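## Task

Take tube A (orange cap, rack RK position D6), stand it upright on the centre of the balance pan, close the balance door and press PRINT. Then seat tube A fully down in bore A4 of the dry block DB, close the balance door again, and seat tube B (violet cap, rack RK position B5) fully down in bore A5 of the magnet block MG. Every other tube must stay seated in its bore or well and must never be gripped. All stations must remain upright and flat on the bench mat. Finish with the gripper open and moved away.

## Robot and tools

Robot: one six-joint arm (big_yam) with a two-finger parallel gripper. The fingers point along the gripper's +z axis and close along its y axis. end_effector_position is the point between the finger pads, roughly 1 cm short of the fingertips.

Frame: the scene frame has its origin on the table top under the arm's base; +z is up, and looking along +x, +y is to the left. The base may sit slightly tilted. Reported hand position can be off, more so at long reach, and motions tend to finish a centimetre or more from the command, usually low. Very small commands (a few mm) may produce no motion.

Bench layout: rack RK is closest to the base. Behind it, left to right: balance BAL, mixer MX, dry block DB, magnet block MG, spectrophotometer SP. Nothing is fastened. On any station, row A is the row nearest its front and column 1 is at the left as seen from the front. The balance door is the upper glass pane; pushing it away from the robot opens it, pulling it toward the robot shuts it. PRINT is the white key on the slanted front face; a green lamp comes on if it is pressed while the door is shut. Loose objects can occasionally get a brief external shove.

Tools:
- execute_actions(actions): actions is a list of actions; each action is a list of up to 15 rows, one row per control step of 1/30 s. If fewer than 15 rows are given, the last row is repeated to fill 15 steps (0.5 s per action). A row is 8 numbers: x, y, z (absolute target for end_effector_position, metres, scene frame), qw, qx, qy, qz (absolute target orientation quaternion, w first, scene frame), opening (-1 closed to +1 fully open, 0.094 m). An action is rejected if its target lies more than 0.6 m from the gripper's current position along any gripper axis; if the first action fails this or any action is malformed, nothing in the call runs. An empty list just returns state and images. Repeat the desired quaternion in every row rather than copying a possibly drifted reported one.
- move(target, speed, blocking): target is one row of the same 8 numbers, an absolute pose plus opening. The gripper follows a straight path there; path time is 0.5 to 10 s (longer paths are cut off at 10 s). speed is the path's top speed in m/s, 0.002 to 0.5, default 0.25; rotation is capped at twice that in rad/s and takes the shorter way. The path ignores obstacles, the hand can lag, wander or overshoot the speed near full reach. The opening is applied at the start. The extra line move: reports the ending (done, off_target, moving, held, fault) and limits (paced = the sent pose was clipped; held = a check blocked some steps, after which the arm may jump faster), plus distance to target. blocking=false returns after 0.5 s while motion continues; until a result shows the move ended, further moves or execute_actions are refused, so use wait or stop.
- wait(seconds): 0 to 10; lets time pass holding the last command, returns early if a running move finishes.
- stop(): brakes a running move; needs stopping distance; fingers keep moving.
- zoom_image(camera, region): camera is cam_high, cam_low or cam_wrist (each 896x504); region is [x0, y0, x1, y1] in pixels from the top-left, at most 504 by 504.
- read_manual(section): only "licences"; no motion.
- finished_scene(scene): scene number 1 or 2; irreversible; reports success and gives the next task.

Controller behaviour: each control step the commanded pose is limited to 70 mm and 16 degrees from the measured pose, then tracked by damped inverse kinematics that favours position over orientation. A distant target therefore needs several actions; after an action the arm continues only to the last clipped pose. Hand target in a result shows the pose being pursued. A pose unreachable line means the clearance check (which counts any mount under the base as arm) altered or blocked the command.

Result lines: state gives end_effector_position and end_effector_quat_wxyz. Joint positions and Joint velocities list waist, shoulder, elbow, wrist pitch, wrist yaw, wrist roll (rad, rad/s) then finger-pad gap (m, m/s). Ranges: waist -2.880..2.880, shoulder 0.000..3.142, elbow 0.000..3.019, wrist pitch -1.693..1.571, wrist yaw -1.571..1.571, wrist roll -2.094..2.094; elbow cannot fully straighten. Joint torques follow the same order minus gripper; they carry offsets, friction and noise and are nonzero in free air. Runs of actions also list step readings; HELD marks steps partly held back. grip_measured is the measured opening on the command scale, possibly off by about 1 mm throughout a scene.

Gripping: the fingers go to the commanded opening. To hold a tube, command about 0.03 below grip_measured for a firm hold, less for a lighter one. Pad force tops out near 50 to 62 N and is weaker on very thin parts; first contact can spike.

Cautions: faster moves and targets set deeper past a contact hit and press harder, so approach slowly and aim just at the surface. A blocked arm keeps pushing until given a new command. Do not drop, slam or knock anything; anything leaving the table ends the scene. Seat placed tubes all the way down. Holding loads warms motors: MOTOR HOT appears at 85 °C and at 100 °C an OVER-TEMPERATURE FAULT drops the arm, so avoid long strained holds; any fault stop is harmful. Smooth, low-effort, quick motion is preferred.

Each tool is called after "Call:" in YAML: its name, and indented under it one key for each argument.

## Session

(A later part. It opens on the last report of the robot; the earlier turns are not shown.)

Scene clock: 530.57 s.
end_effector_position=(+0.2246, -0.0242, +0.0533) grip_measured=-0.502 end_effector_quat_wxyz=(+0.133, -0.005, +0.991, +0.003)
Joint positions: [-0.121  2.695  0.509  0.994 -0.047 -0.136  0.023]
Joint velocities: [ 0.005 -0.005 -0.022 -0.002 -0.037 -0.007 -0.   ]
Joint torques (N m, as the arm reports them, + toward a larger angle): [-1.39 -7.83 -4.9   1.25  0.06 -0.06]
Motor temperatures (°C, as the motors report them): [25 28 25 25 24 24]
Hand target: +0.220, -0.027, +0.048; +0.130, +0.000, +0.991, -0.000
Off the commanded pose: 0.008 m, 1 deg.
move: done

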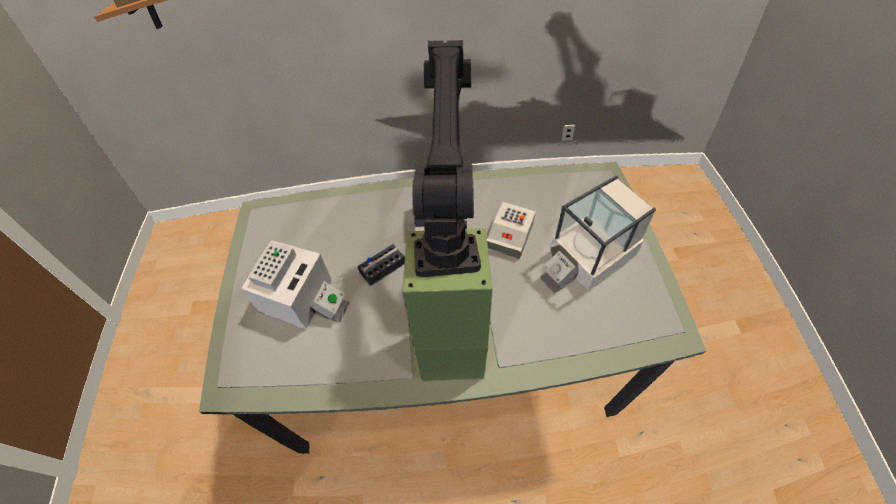

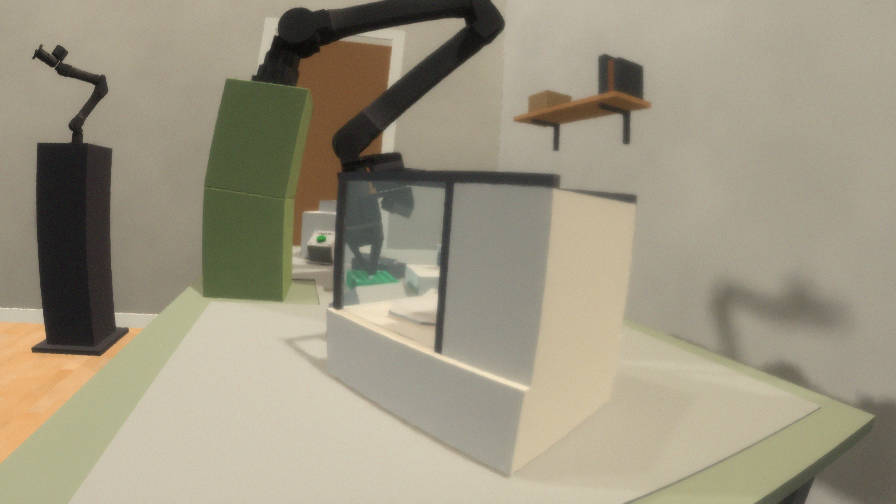

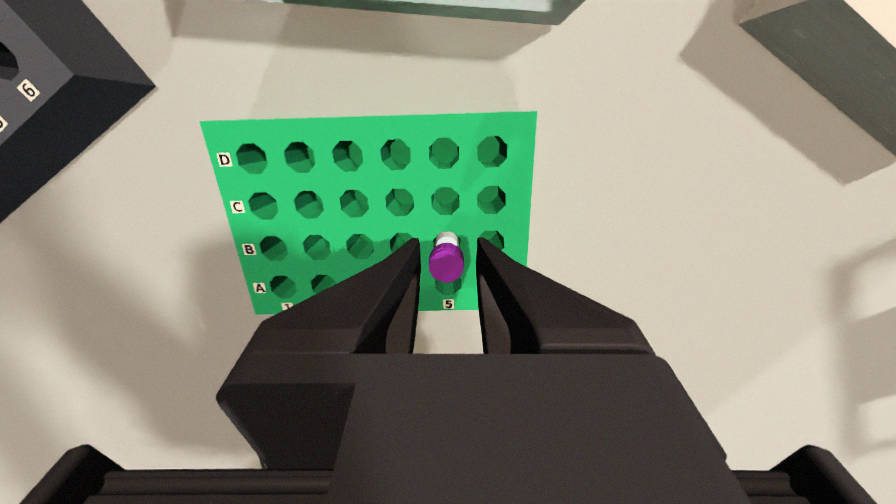

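Call:
execute_actions:
  actions:
    - [[0.22,-0.025,0.048,0.1305,0,0.9914,0,-0.56],[0.22,-0.025,0.048,0.1305,0,0.9914,0,-0.62],[0.22,-0.025,0.048,0.1305,0,0.9914,0,-0.67],[0.22,-0.025,0.048,0.1305,0,0.9914,0,-0.71],[0.22,-0.025,0.048,0.1305,0,0.9914,0,-0.74],[0.22,-0.025,0.048,0.1305,0,0.9914,0,-0.76],[0.22,-0.025,0.048,0.1305,0,0.9914,0,-0.78],[0.22,-0.025,0.048,0.1305,0,0.9914,0,-0.8],[0.22,-0.025,0.048,0.1305,0,0.9914,0,-0.8],[0.22,-0.025,0.048,0.1305,0,0.9914,0,-0.8],[0.2205,-0.025,0.0495,0.1305,0,0.9914,0,-0.8],[0.221,-0.025,0.051,0.1305,0,0.9914,0,-0.8],[0.2215,-0.025,0.0525,0.1305,0,0.9914,0,-0.8],[0.222,-0.025,0.054,0.1305,0,0.9914,0,-0.8],[0.2225,-0.025,0.0555,0.1305,0,0.9914,0,-0.8]]
    - [[0.223,-0.025,0.057,0.1305,0,0.9914,0,-0.8],[0.2235,-0.025,0.0585,0.1305,0,0.9914,0,-0.8],[0.224,-0.025,0.06,0.1305,0,0.9914,0,-0.8],[0.2245,-0.025,0.0615,0.1305,0,0.9914,0,-0.8],[0.225,-0.025,0.063,0.1305,0,0.9914,0,-0.8],[0.225,-0.025,0.065,0.1305,0,0.9914,0,-0.8],[0.225,-0.025,0.067,0.1305,0,0.9914,0,-0.8],[0.225,-0.025,0.069,0.1305,0,0.9914,0,-0.8],[0.225,-0.025,0.071,0.1305,0,0.9914,0,-0.8],[0.225,-0.025,0.073,0.1305,0,0.9914,0,-0.8],[0.225,-0.025,0.075,0.1305,0,0.9914,0,-0.8],[0.225,-0.025,0.077,0.1305,0,0.9914,0,-0.8],[0.225,-0.025,0.079,0.1305,0,0.9914,0,-0.8],[0.225,-0.025,0.081,0.1305,0,0.9914,0,-0.8],[0.225,-0.025,0.083,0.1305,0,0.9914,0,-0.8]]
    - [[0.225,-0.025,0.085,0.1305,0,0.9914,0,-0.8],[0.225,-0.025,0.087,0.1305,0,0.9914,0,-0.8],[0.225,-0.025,0.089,0.1305,0,0.9914,0,-0.8],[0.225,-0.025,0.092,0.1305,0,0.9914,0,-0.8],[0.225,-0.025,0.095,0.1305,0,0.9914,0,-0.8],[0.225,-0.025,0.098,0.1305,0,0.9914,0,-0.8],[0.225,-0.025,0.102,0.1305,0,0.9914,0,-0.8],[0.225,-0.025,0.106,0.1305,0,0.9914,0,-0.8],[0.225,-0.025,0.11,0.1305,0,0.9914,0,-0.8],[0.225,-0.025,0.114,0.1305,0,0.9914,0,-0.8],[0.225,-0.025,0.118,0.1305,0,0.9914,0,-0.8],[0.225,-0.025,0.122,0.1305,0,0.9914,0,-0.8],[0.225,-0.025,0.125,0.1305,0,0.9914,0,-0.8]]

Call:
move:
  target: [0.268,0.133,0.105,0.1261,-0.2566,0.9576,0.0338,-0.8]
  speed: 0.15

Scene clock: 550.10 s.
end_effector_position=(+0.2357, -0.0262, +0.1161) grip_measured=-0.780 end_effector_quat_wxyz=(+0.143, -0.005, +0.990, -0.001)
Joint positions: [-0.121  2.464  0.379  0.915 -0.042 -0.136  0.01 ]
Joint velocities: [-0.015 -0.347 -0.164 -0.134 -0.022 -0.051  0.   ]
Joint torques (N m, as the arm reports them, + toward a larger angle): [-0.71 -9.59 -6.74  0.47  0.04  0.04]
Motor temperatures (°C, as the motors report them): [25 27 24 25 24 24]
Hand target: +0.224, -0.025, +0.124; +0.131, -0.000, +0.991, +0.000
Off the commanded pose: 0.014 m, 2 deg.
Step readings (end_effector_position; steps 1 to 15: 1st action; 16 to 30: 2nd action; 31 to 45: 3rd action):
0: (+0.2246, -0.0242, +0.0533)
1: (+0.2247, -0.0245, +0.0533)
2: (+0.2247, -0.0247, +0.0533)
4: (+0.2250, -0.0248, +0.0534)
8: (+0.2250, -0.0248, +0.0534)
15: (+0.2250, -0.0248, +0.0534)
16: (+0.2250, -0.0248, +0.0534)
17: (+0.2250, -0.0248, +0.0534)
19: (+0.2250, -0.0248, +0.0534)
23: (+0.2276, -0.0252, +0.0553)
30: (+0.2321, -0.0259, +0.0693)
31: (+0.2319, -0.0259, +0.0715)
32: (+0.2319, -0.0259, +0.0737)
34: (+0.2323, -0.0259, +0.0780)
38: (+0.2343, -0.0261, +0.0888)
45: end_effector_position above

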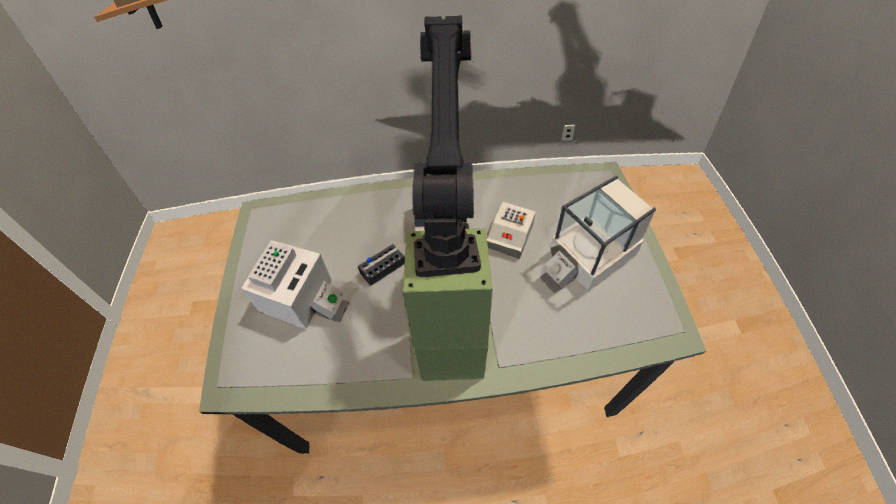

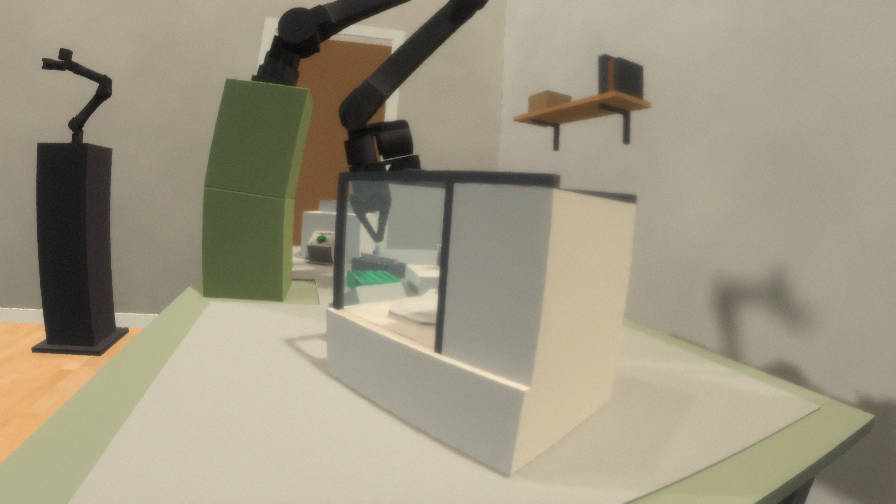

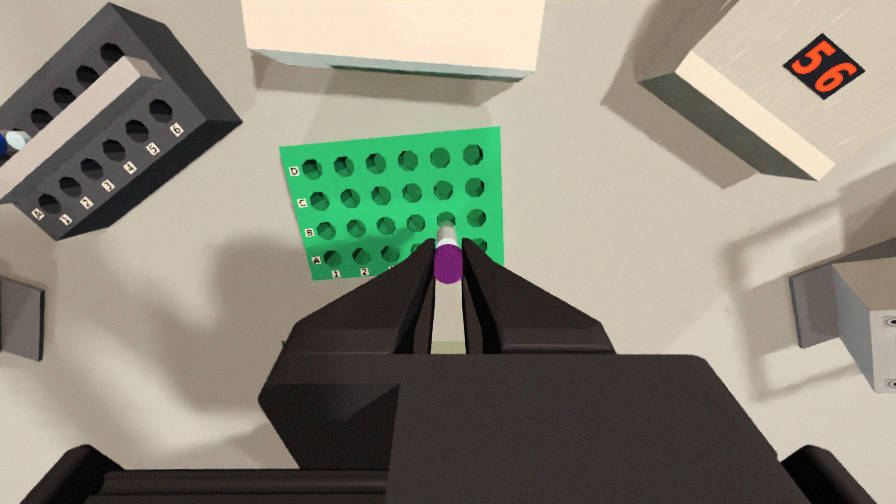

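Scene clock: 552.17 s.
end_effector_position=(+0.2607, +0.1321, +0.1020) grip_measured=-0.780 end_effector_quat_wxyz=(+0.119, -0.252, +0.960, +0.038)
Joint positions: [ 0.442  2.386  0.527  0.638  0.021 -0.098  0.01 ]
Joint velocities: [-0.024 -0.005 -0.002 -0.012 -0.007 -0.081 -0.002]
Joint torques (N m, as the arm reports them, + toward a larger angle): [ -0.08 -12.    -2.35   0.35   0.07  -0.09]
Motor temperatures (°C, as the motors report them): [25 27 24 25 24 24]
Hand target: +0.268, +0.136, +0.106; +0.126, -0.256, +0.958, +0.037
Off the commanded pose: 0.008 m, 1 deg.
move: done

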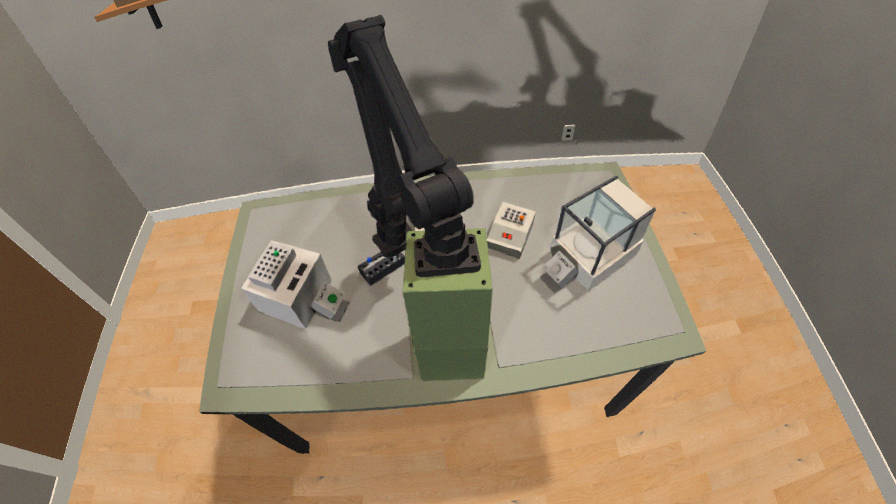

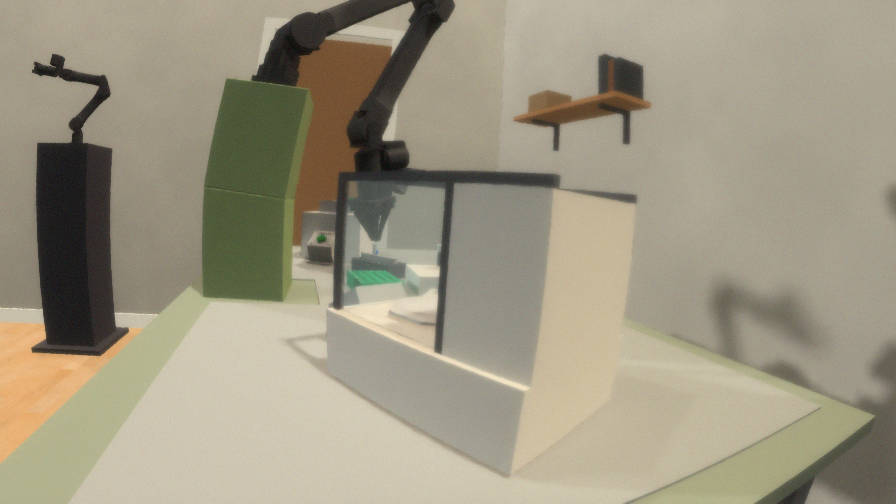

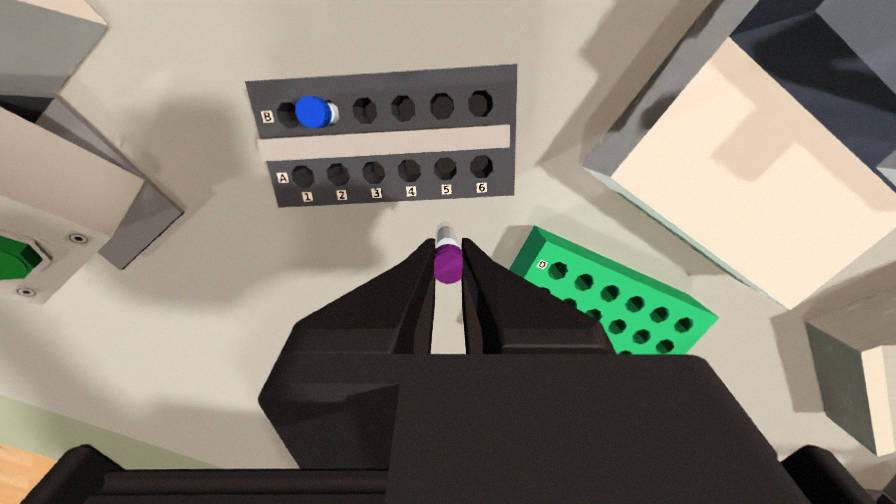

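Call:
move:
  target: [0.281,0.145,0.085,0.1261,-0.2566,0.9576,0.0338,-0.8]
  speed: 0.04

Call:
zoom_image:
  camera: "cam_wrist"
  region: [388, 190, 508, 290]

Scene clock: 560.53 s.
end_effector_position=(+0.2936, +0.1467, +0.0955) grip_measured=-0.780 end_effector_quat_wxyz=(+0.143, -0.251, +0.957, +0.037)
Joint positions: [ 0.445  2.387  0.597  0.616  0.032 -0.098  0.01 ]
Joint velocities: [-0.015  0.015 -0.002  0.002  0.037  0.022  0.001]
Joint torques (N m, as the arm reports them, + toward a larger angle): [ 0.83 -9.35 -1.76  0.39  0.08 -0.03]
Motor temperatures (°C, as the motors report them): [25 27 24 25 24 24]
Hand target: +0.281, +0.145, +0.086; +0.126, -0.257, +0.958, +0.034
Off the commanded pose: 0.016 m, 2 deg.
move: off_target

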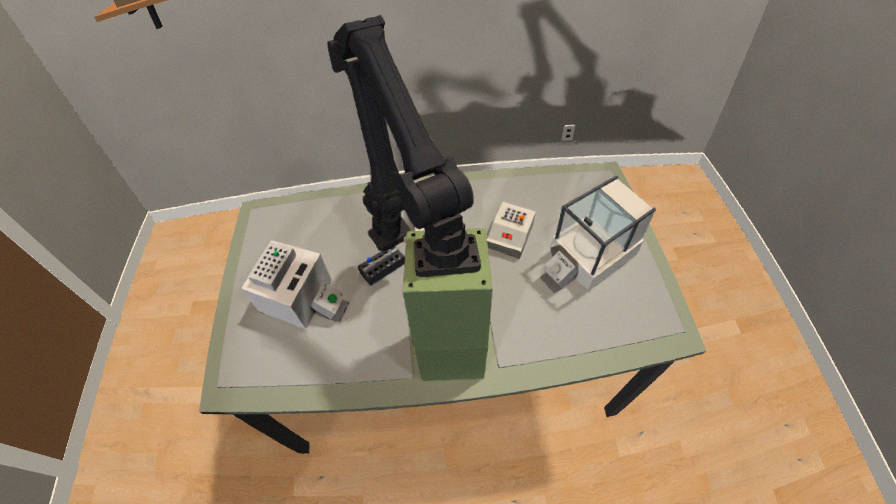

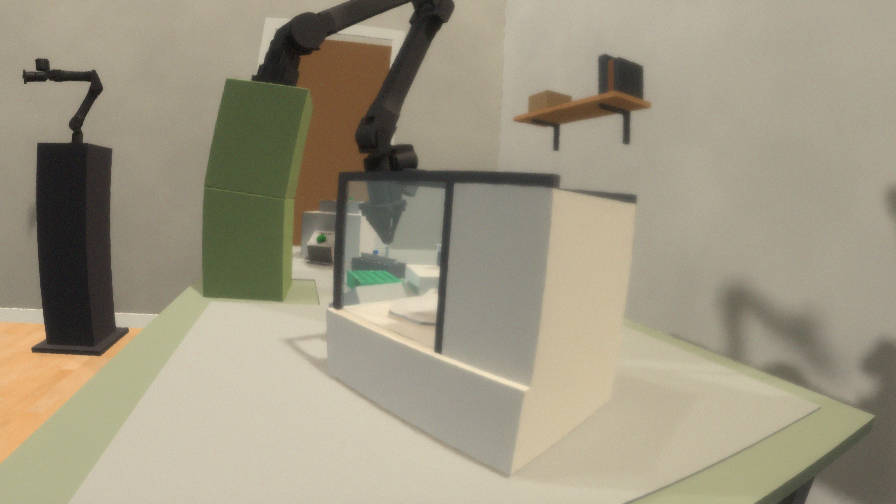

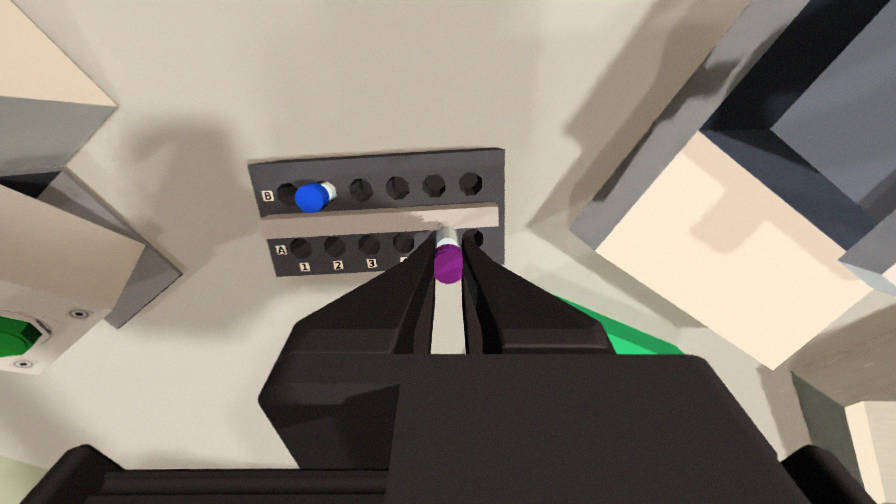

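Region (388, 190, 508, 290) of cam_wrist's 896x504 image, scaled by 4.200, with more detail than that image has.

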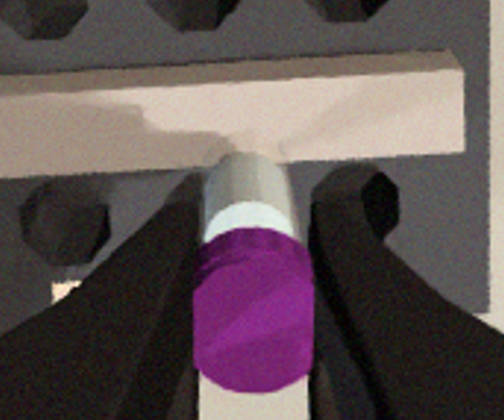

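Call:
execute_actions:
  actions:
    - [[0.280,0.146,0.089,0.1261,-0.2566,0.9576,0.0338,-0.8],[0.279,0.146,0.093,0.1261,-0.2566,0.9576,0.0338,-0.8],[0.278,0.146,0.097,0.1261,-0.2566,0.9576,0.0338,-0.8],[0.278,0.146,0.101,0.1261,-0.2566,0.9576,0.0338,-0.8],[0.278,0.146,0.105,0.1261,-0.2566,0.9576,0.0338,-0.8],[0.278,0.146,0.109,0.1261,-0.2566,0.9576,0.0338,-0.8],[0.278,0.146,0.113,0.1261,-0.2566,0.9576,0.0338,-0.8],[0.278,0.146,0.117,0.1261,-0.2566,0.9576,0.0338,-0.8],[0.278,0.146,0.12,0.1261,-0.2566,0.9576,0.0338,-0.8],[0.278,0.146,0.123,0.1261,-0.2566,0.9576,0.0338,-0.8],[0.278,0.146,0.125,0.1261,-0.2566,0.9576,0.0338,-0.8]]
    - [[0.278,0.146,0.123,0.1261,-0.2566,0.9576,0.0338,-0.8],[0.278,0.146,0.121,0.1261,-0.2566,0.9576,0.0338,-0.8],[0.278,0.146,0.119,0.1261,-0.2566,0.9576,0.0338,-0.8],[0.278,0.146,0.117,0.1261,-0.2566,0.9576,0.0338,-0.8],[0.278,0.146,0.115,0.1261,-0.2566,0.9576,0.0338,-0.8],[0.278,0.146,0.113,0.1261,-0.2566,0.9576,0.0338,-0.8],[0.278,0.146,0.111,0.1261,-0.2566,0.9576,0.0338,-0.8],[0.278,0.146,0.109,0.1261,-0.2566,0.9576,0.0338,-0.8],[0.278,0.146,0.107,0.1261,-0.2566,0.9576,0.0338,-0.8],[0.278,0.146,0.105,0.1261,-0.2566,0.9576,0.0338,-0.8],[0.278,0.146,0.1035,0.1261,-0.2566,0.9576,0.0338,-0.8],[0.278,0.146,0.102,0.1261,-0.2566,0.9576,0.0338,-0.8],[0.278,0.146,0.101,0.1261,-0.2566,0.9576,0.0338,-0.8],[0.278,0.146,0.100,0.1261,-0.2566,0.9576,0.0338,-0.8],[0.278,0.146,0.099,0.1261,-0.2566,0.9576,0.0338,-0.8]]
    - [[0.278,0.146,0.098,0.1261,-0.2566,0.9576,0.0338,-0.8],[0.278,0.146,0.097,0.1261,-0.2566,0.9576,0.0338,-0.8],[0.278,0.146,0.096,0.1261,-0.2566,0.9576,0.0338,-0.8],[0.278,0.146,0.095,0.1261,-0.2566,0.9576,0.0338,-0.8],[0.278,0.146,0.094,0.1261,-0.2566,0.9576,0.0338,-0.8],[0.278,0.146,0.093,0.1261,-0.2566,0.9576,0.0338,-0.8],[0.278,0.146,0.092,0.1261,-0.2566,0.9576,0.0338,-0.8],[0.278,0.146,0.091,0.1261,-0.2566,0.9576,0.0338,-0.8]]

Call:
zoom_image:
  camera: "cam_wrist"
  region: [388, 190, 508, 290]

Scene clock: 583.47 s.
end_effector_position=(+0.2831, +0.1472, +0.0988) grip_measured=-0.780 end_effector_quat_wxyz=(+0.131, -0.259, +0.956, +0.035)
Joint positions: [ 0.462  2.374  0.581  0.593  0.037 -0.097  0.01 ]
Joint velocities: [-0.005  0.005 -0.007  0.002  0.051  0.007  0.   ]
Joint torques (N m, as the arm reports them, + toward a larger angle): [ 0.31 -9.29 -1.66  1.29  0.01  0.04]
Motor temperatures (°C, as the motors report them): [25 27 24 25 24 24]
Hand target: +0.278, +0.146, +0.091; +0.126, -0.257, +0.958, +0.034
Off the commanded pose: 0.009 m, 1 deg.
Step readings (end_effector_position; steps 1 to 15: 1st action; 16 to 30: 2nd action; 31 to 45: 3rd action):
0: (+0.2934, +0.1466, +0.0954)
1: (+0.2932, +0.1464, +0.0953)
2: (+0.2929, +0.1464, +0.0952)
4: (+0.2908, +0.1467, +0.0949)
8: (+0.2814, +0.1451, +0.1000)
15: (+0.2819, +0.1451, +0.1212)
16: (+0.2827, +0.1455, +0.1218)
17: (+0.2829, +0.1455, +0.1219)
19: (+0.2829, +0.1455, +0.1219)
23: (+0.2840, +0.1461, +0.1209)
30: (+0.2833, +0.1466, +0.1089)
31: (+0.2828, +0.1465, +0.1075)
32: (+0.2820, +0.1462, +0.1062)
34: (+0.2816, +0.1461, +0.1043)
38: (+0.2829, +0.1469, +0.1008)
45: end_effector_position above

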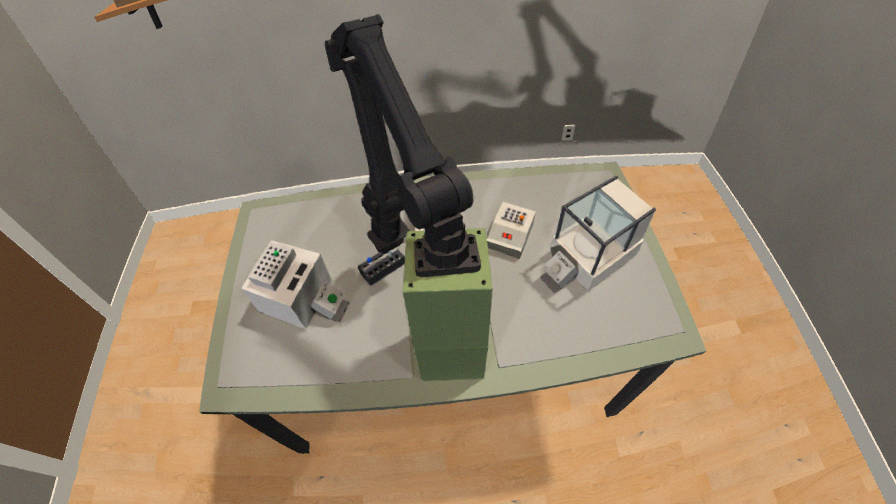

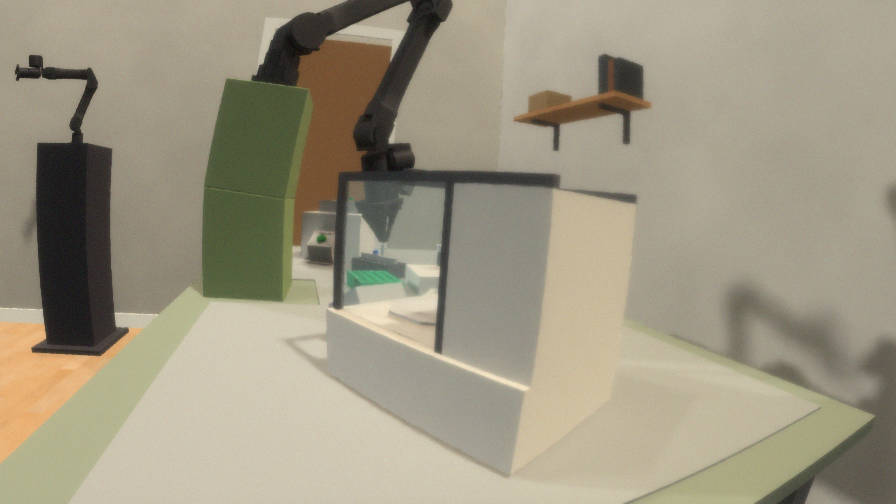

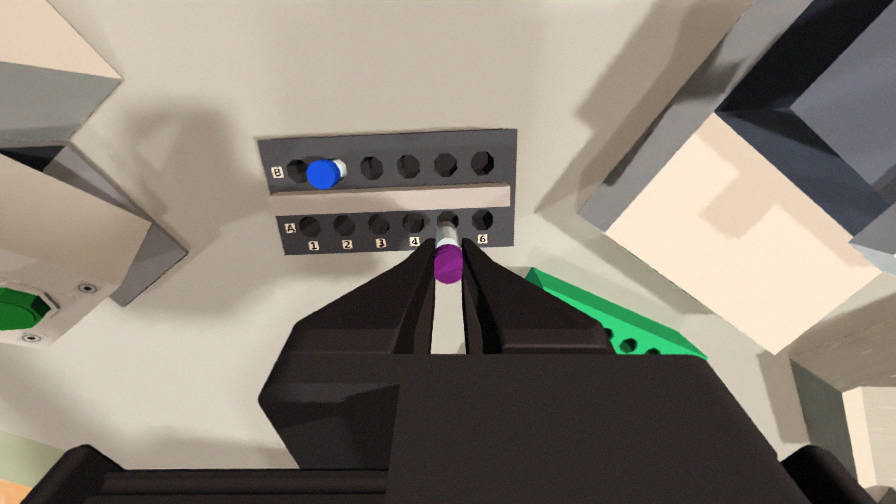

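Region (388, 190, 508, 290) of cam_wrist's 896x504 image, scaled by 4.200, with more detail than that image has.

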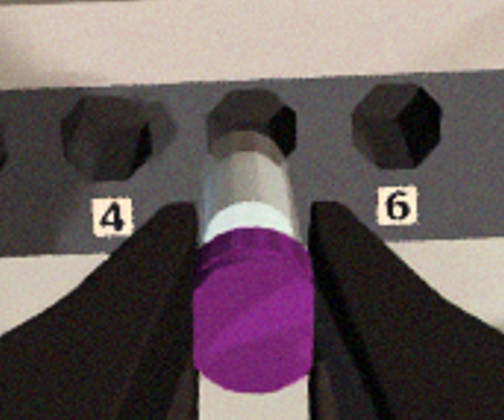

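Call:
execute_actions:
  actions:
    - [[0.2782,0.1456,0.0904,0.1261,-0.2566,0.9576,0.0338,-0.8],[0.2784,0.1453,0.0898,0.1261,-0.2566,0.9576,0.0338,-0.8],[0.2786,0.1449,0.0892,0.1261,-0.2566,0.9576,0.0338,-0.8],[0.2788,0.1446,0.0886,0.1261,-0.2566,0.9576,0.0338,-0.8],[0.279,0.1442,0.088,0.1261,-0.2566,0.9576,0.0338,-0.8],[0.2792,0.1439,0.0874,0.1261,-0.2566,0.9576,0.0338,-0.8],[0.2794,0.1435,0.0868,0.1261,-0.2566,0.9576,0.0338,-0.8],[0.2796,0.1432,0.0862,0.1261,-0.2566,0.9576,0.0338,-0.8],[0.2797,0.1429,0.0856,0.1261,-0.2566,0.9576,0.0338,-0.8],[0.2797,0.1429,0.085,0.1261,-0.2566,0.9576,0.0338,-0.8],[0.2797,0.1429,0.0844,0.1261,-0.2566,0.9576,0.0338,-0.8],[0.2797,0.1429,0.0838,0.1261,-0.2566,0.9576,0.0338,-0.8],[0.2797,0.1429,0.0832,0.1261,-0.2566,0.9576,0.0338,-0.8],[0.2797,0.1429,0.0826,0.1261,-0.2566,0.9576,0.0338,-0.8],[0.2797,0.1429,0.082,0.1261,-0.2566,0.9576,0.0338,-0.8]]

Call:
wait:
  seconds: 0.3

Call:
zoom_image:
  camera: "cam_wrist"
  region: [388, 190, 508, 290]

Scene clock: 595.93 s.
end_effector_position=(+0.2837, +0.1479, +0.0918) grip_measured=-0.780 end_effector_quat_wxyz=(+0.131, -0.259, +0.956, +0.035)
Joint positions: [ 0.462  2.399  0.595  0.606  0.037 -0.097  0.01 ]
Joint velocities: [ 0.015  0.063  0.017  0.046 -0.051 -0.037  0.   ]
Joint torques (N m, as the arm reports them, + toward a larger angle): [-0.72 -9.01 -1.62  1.27 -0.15 -0.08]
Motor temperatures (°C, as the motors report them): [25 27 24 25 24 24]
Hand target: +0.279, +0.143, +0.082; +0.126, -0.257, +0.958, +0.034
Off the commanded pose: 0.012 m, 1 deg.
Step readings (end_effector_position):
0: (+0.2831, +0.1472, +0.0988)
1: (+0.2832, +0.1472, +0.0988)
2: (+0.2832, +0.1472, +0.0988)
4: (+0.2834, +0.1473, +0.0985)
8: (+0.2839, +0.1477, +0.0962)
15: end_effector_position above

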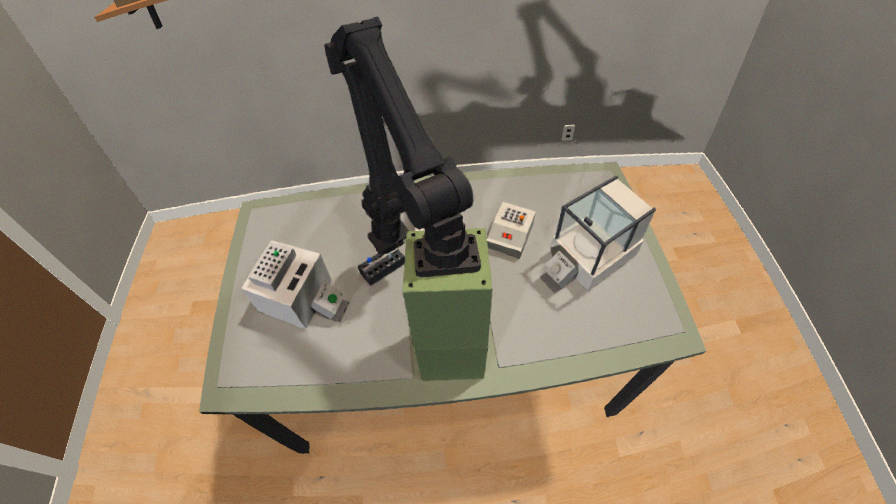

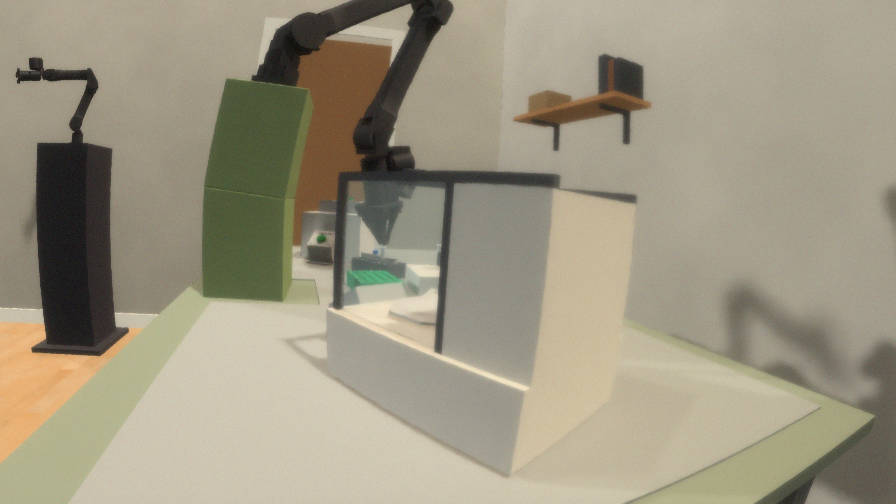

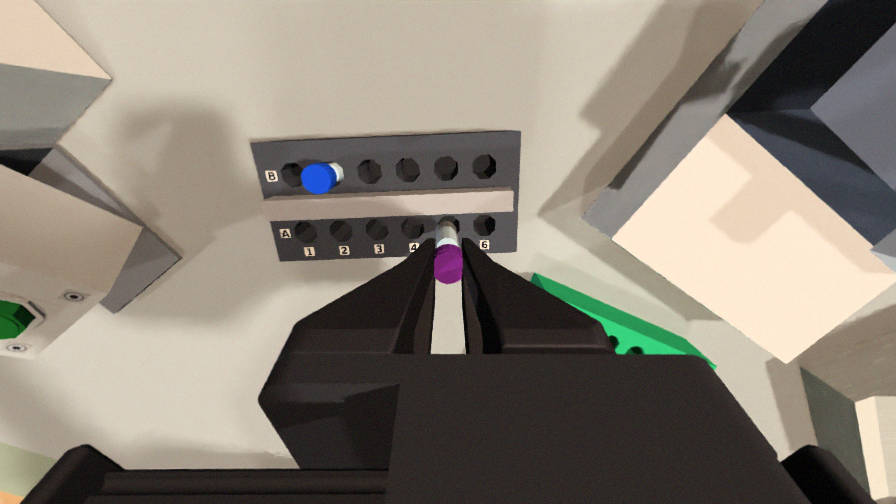

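Scene clock: 596.23 s.
end_effector_position=(+0.2833, +0.1478, +0.0904) grip_measured=-0.780 end_effector_quat_wxyz=(+0.131, -0.259, +0.956, +0.035)
Joint positions: [ 0.462  2.404  0.598  0.607  0.037 -0.097  0.01 ]
Joint velocities: [ 0.005 -0.015  0.007 -0.007  0.022  0.022  0.001]
Joint torques (N m, as the arm reports them, + toward a larger angle): [-0.72 -9.   -1.72  1.3  -0.15 -0.09]
Motor temperatures (°C, as the motors report them): [25 27 24 25 24 24]
Hand target: +0.280, +0.143, +0.082; +0.126, -0.257, +0.958, +0.034
Off the commanded pose: 0.010 m, 1 deg.
wait: 0.30 s; at rest by 0.20 s

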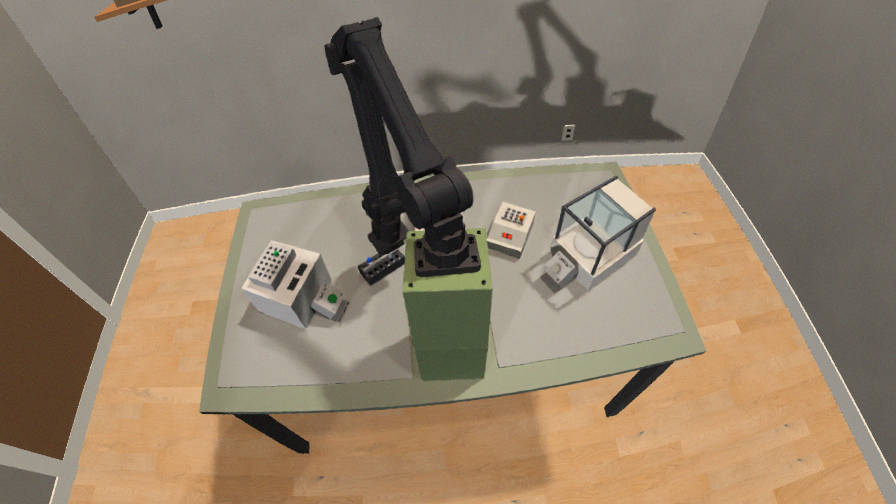

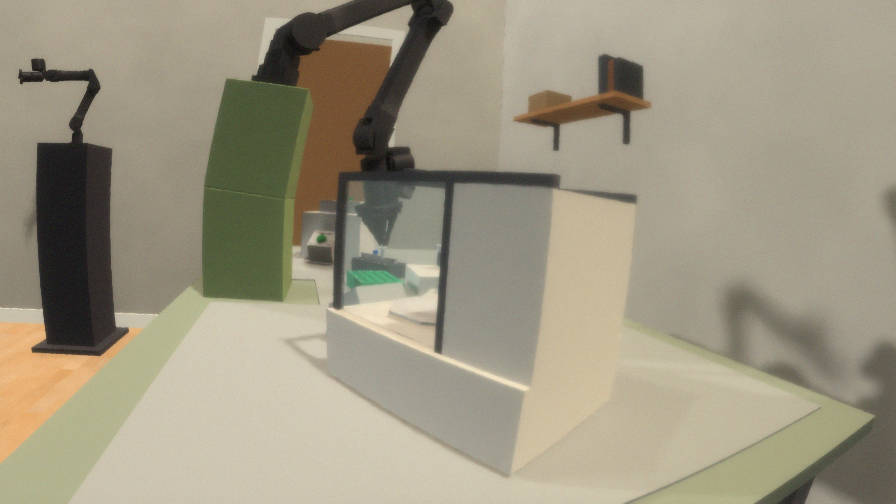

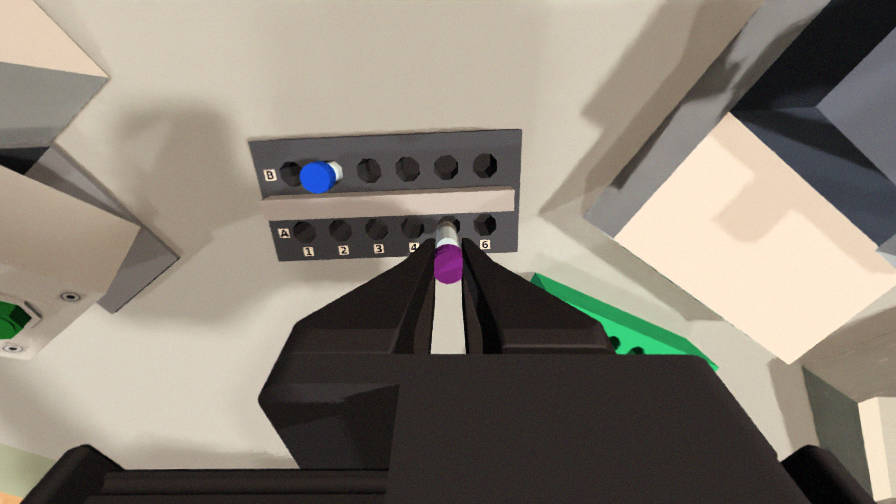

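Region (388, 190, 508, 290) of cam_wrist's 896x504 image, scaled by 4.200, with more detail than that image has.

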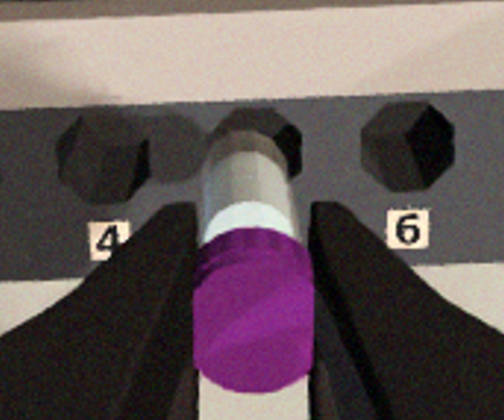

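Call:
execute_actions:
  actions:
    - [[0.2799,0.1426,0.082,0.1261,-0.2545,0.9582,0.0335,-0.8],[0.2801,0.1422,0.082,0.1262,-0.2524,0.9587,0.0332,-0.8],[0.2803,0.1419,0.082,0.1263,-0.2503,0.9593,0.033,-0.8],[0.2805,0.1415,0.082,0.1263,-0.2482,0.9598,0.0327,-0.8],[0.2807,0.1412,0.082,0.1263,-0.2482,0.9598,0.0327,-0.8]]

Call:
zoom_image:
  camera: "cam_wrist"
  region: [388, 190, 508, 290]

Scene clock: 605.00 s.
end_effector_position=(+0.2839, +0.1464, +0.0903) grip_measured=-0.780 end_effector_quat_wxyz=(+0.131, -0.257, +0.957, +0.034)
Joint positions: [ 0.457  2.404  0.598  0.607  0.037 -0.097  0.01 ]
Joint velocities: [ 0.005 -0.005 -0.012  0.007 -0.022 -0.022  0.   ]
Joint torques (N m, as the arm reports them, + toward a larger angle): [-0.7  -9.38 -1.66  1.27 -0.05  0.04]
Motor temperatures (°C, as the motors report them): [25 27 24 25 24 24]
Hand target: +0.281, +0.141, +0.082; +0.126, -0.248, +0.960, +0.033
Off the commanded pose: 0.010 m, 1 deg.
Step readings (end_effector_position):
0: (+0.2833, +0.1478, +0.0904)
1: (+0.2833, +0.1478, +0.0904)
2: (+0.2833, +0.1478, +0.0904)
4: (+0.2833, +0.1477, +0.0904)
8: (+0.2838, +0.1467, +0.0903)
15: end_effector_position above

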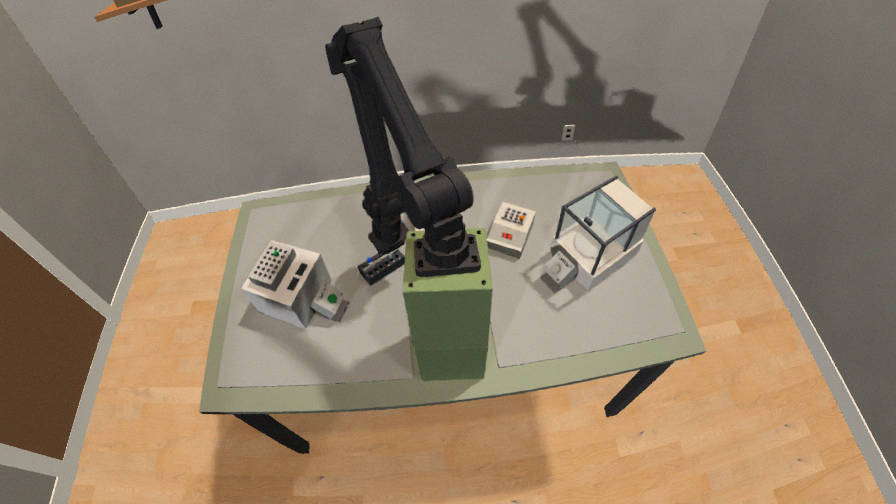

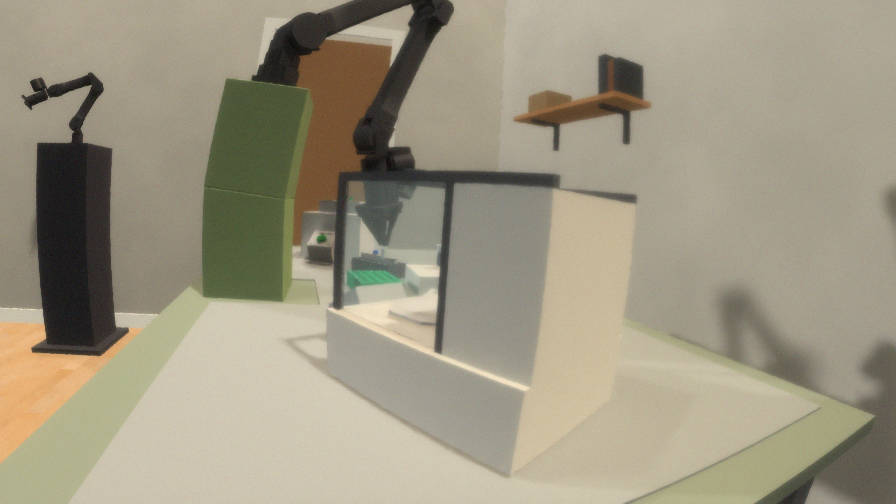

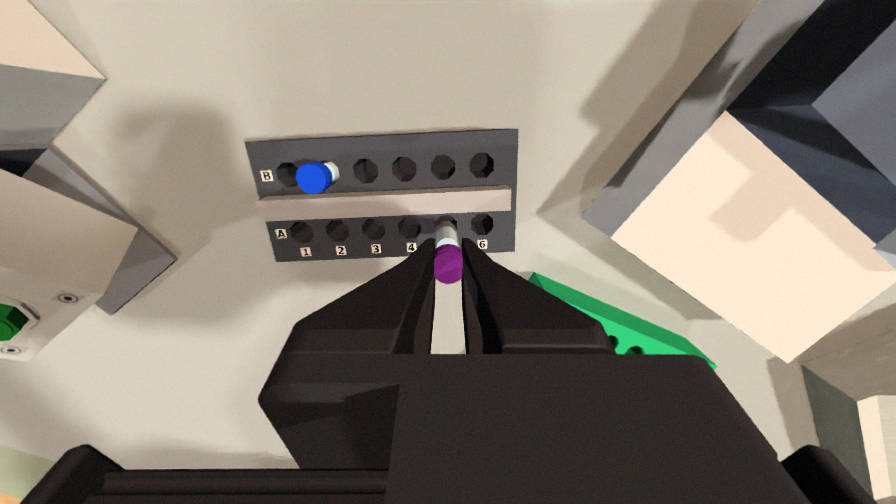

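Region (388, 190, 508, 290) of cam_wrist's 896x504 image, scaled by 4.200, with more detail than that image has.

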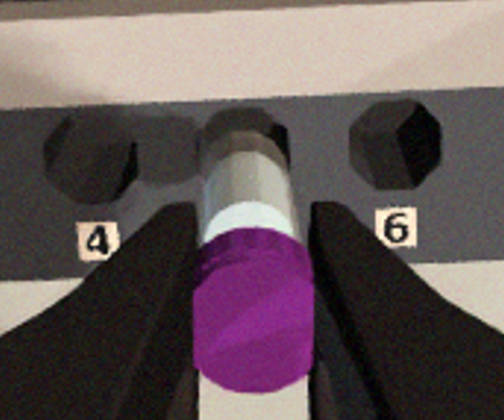

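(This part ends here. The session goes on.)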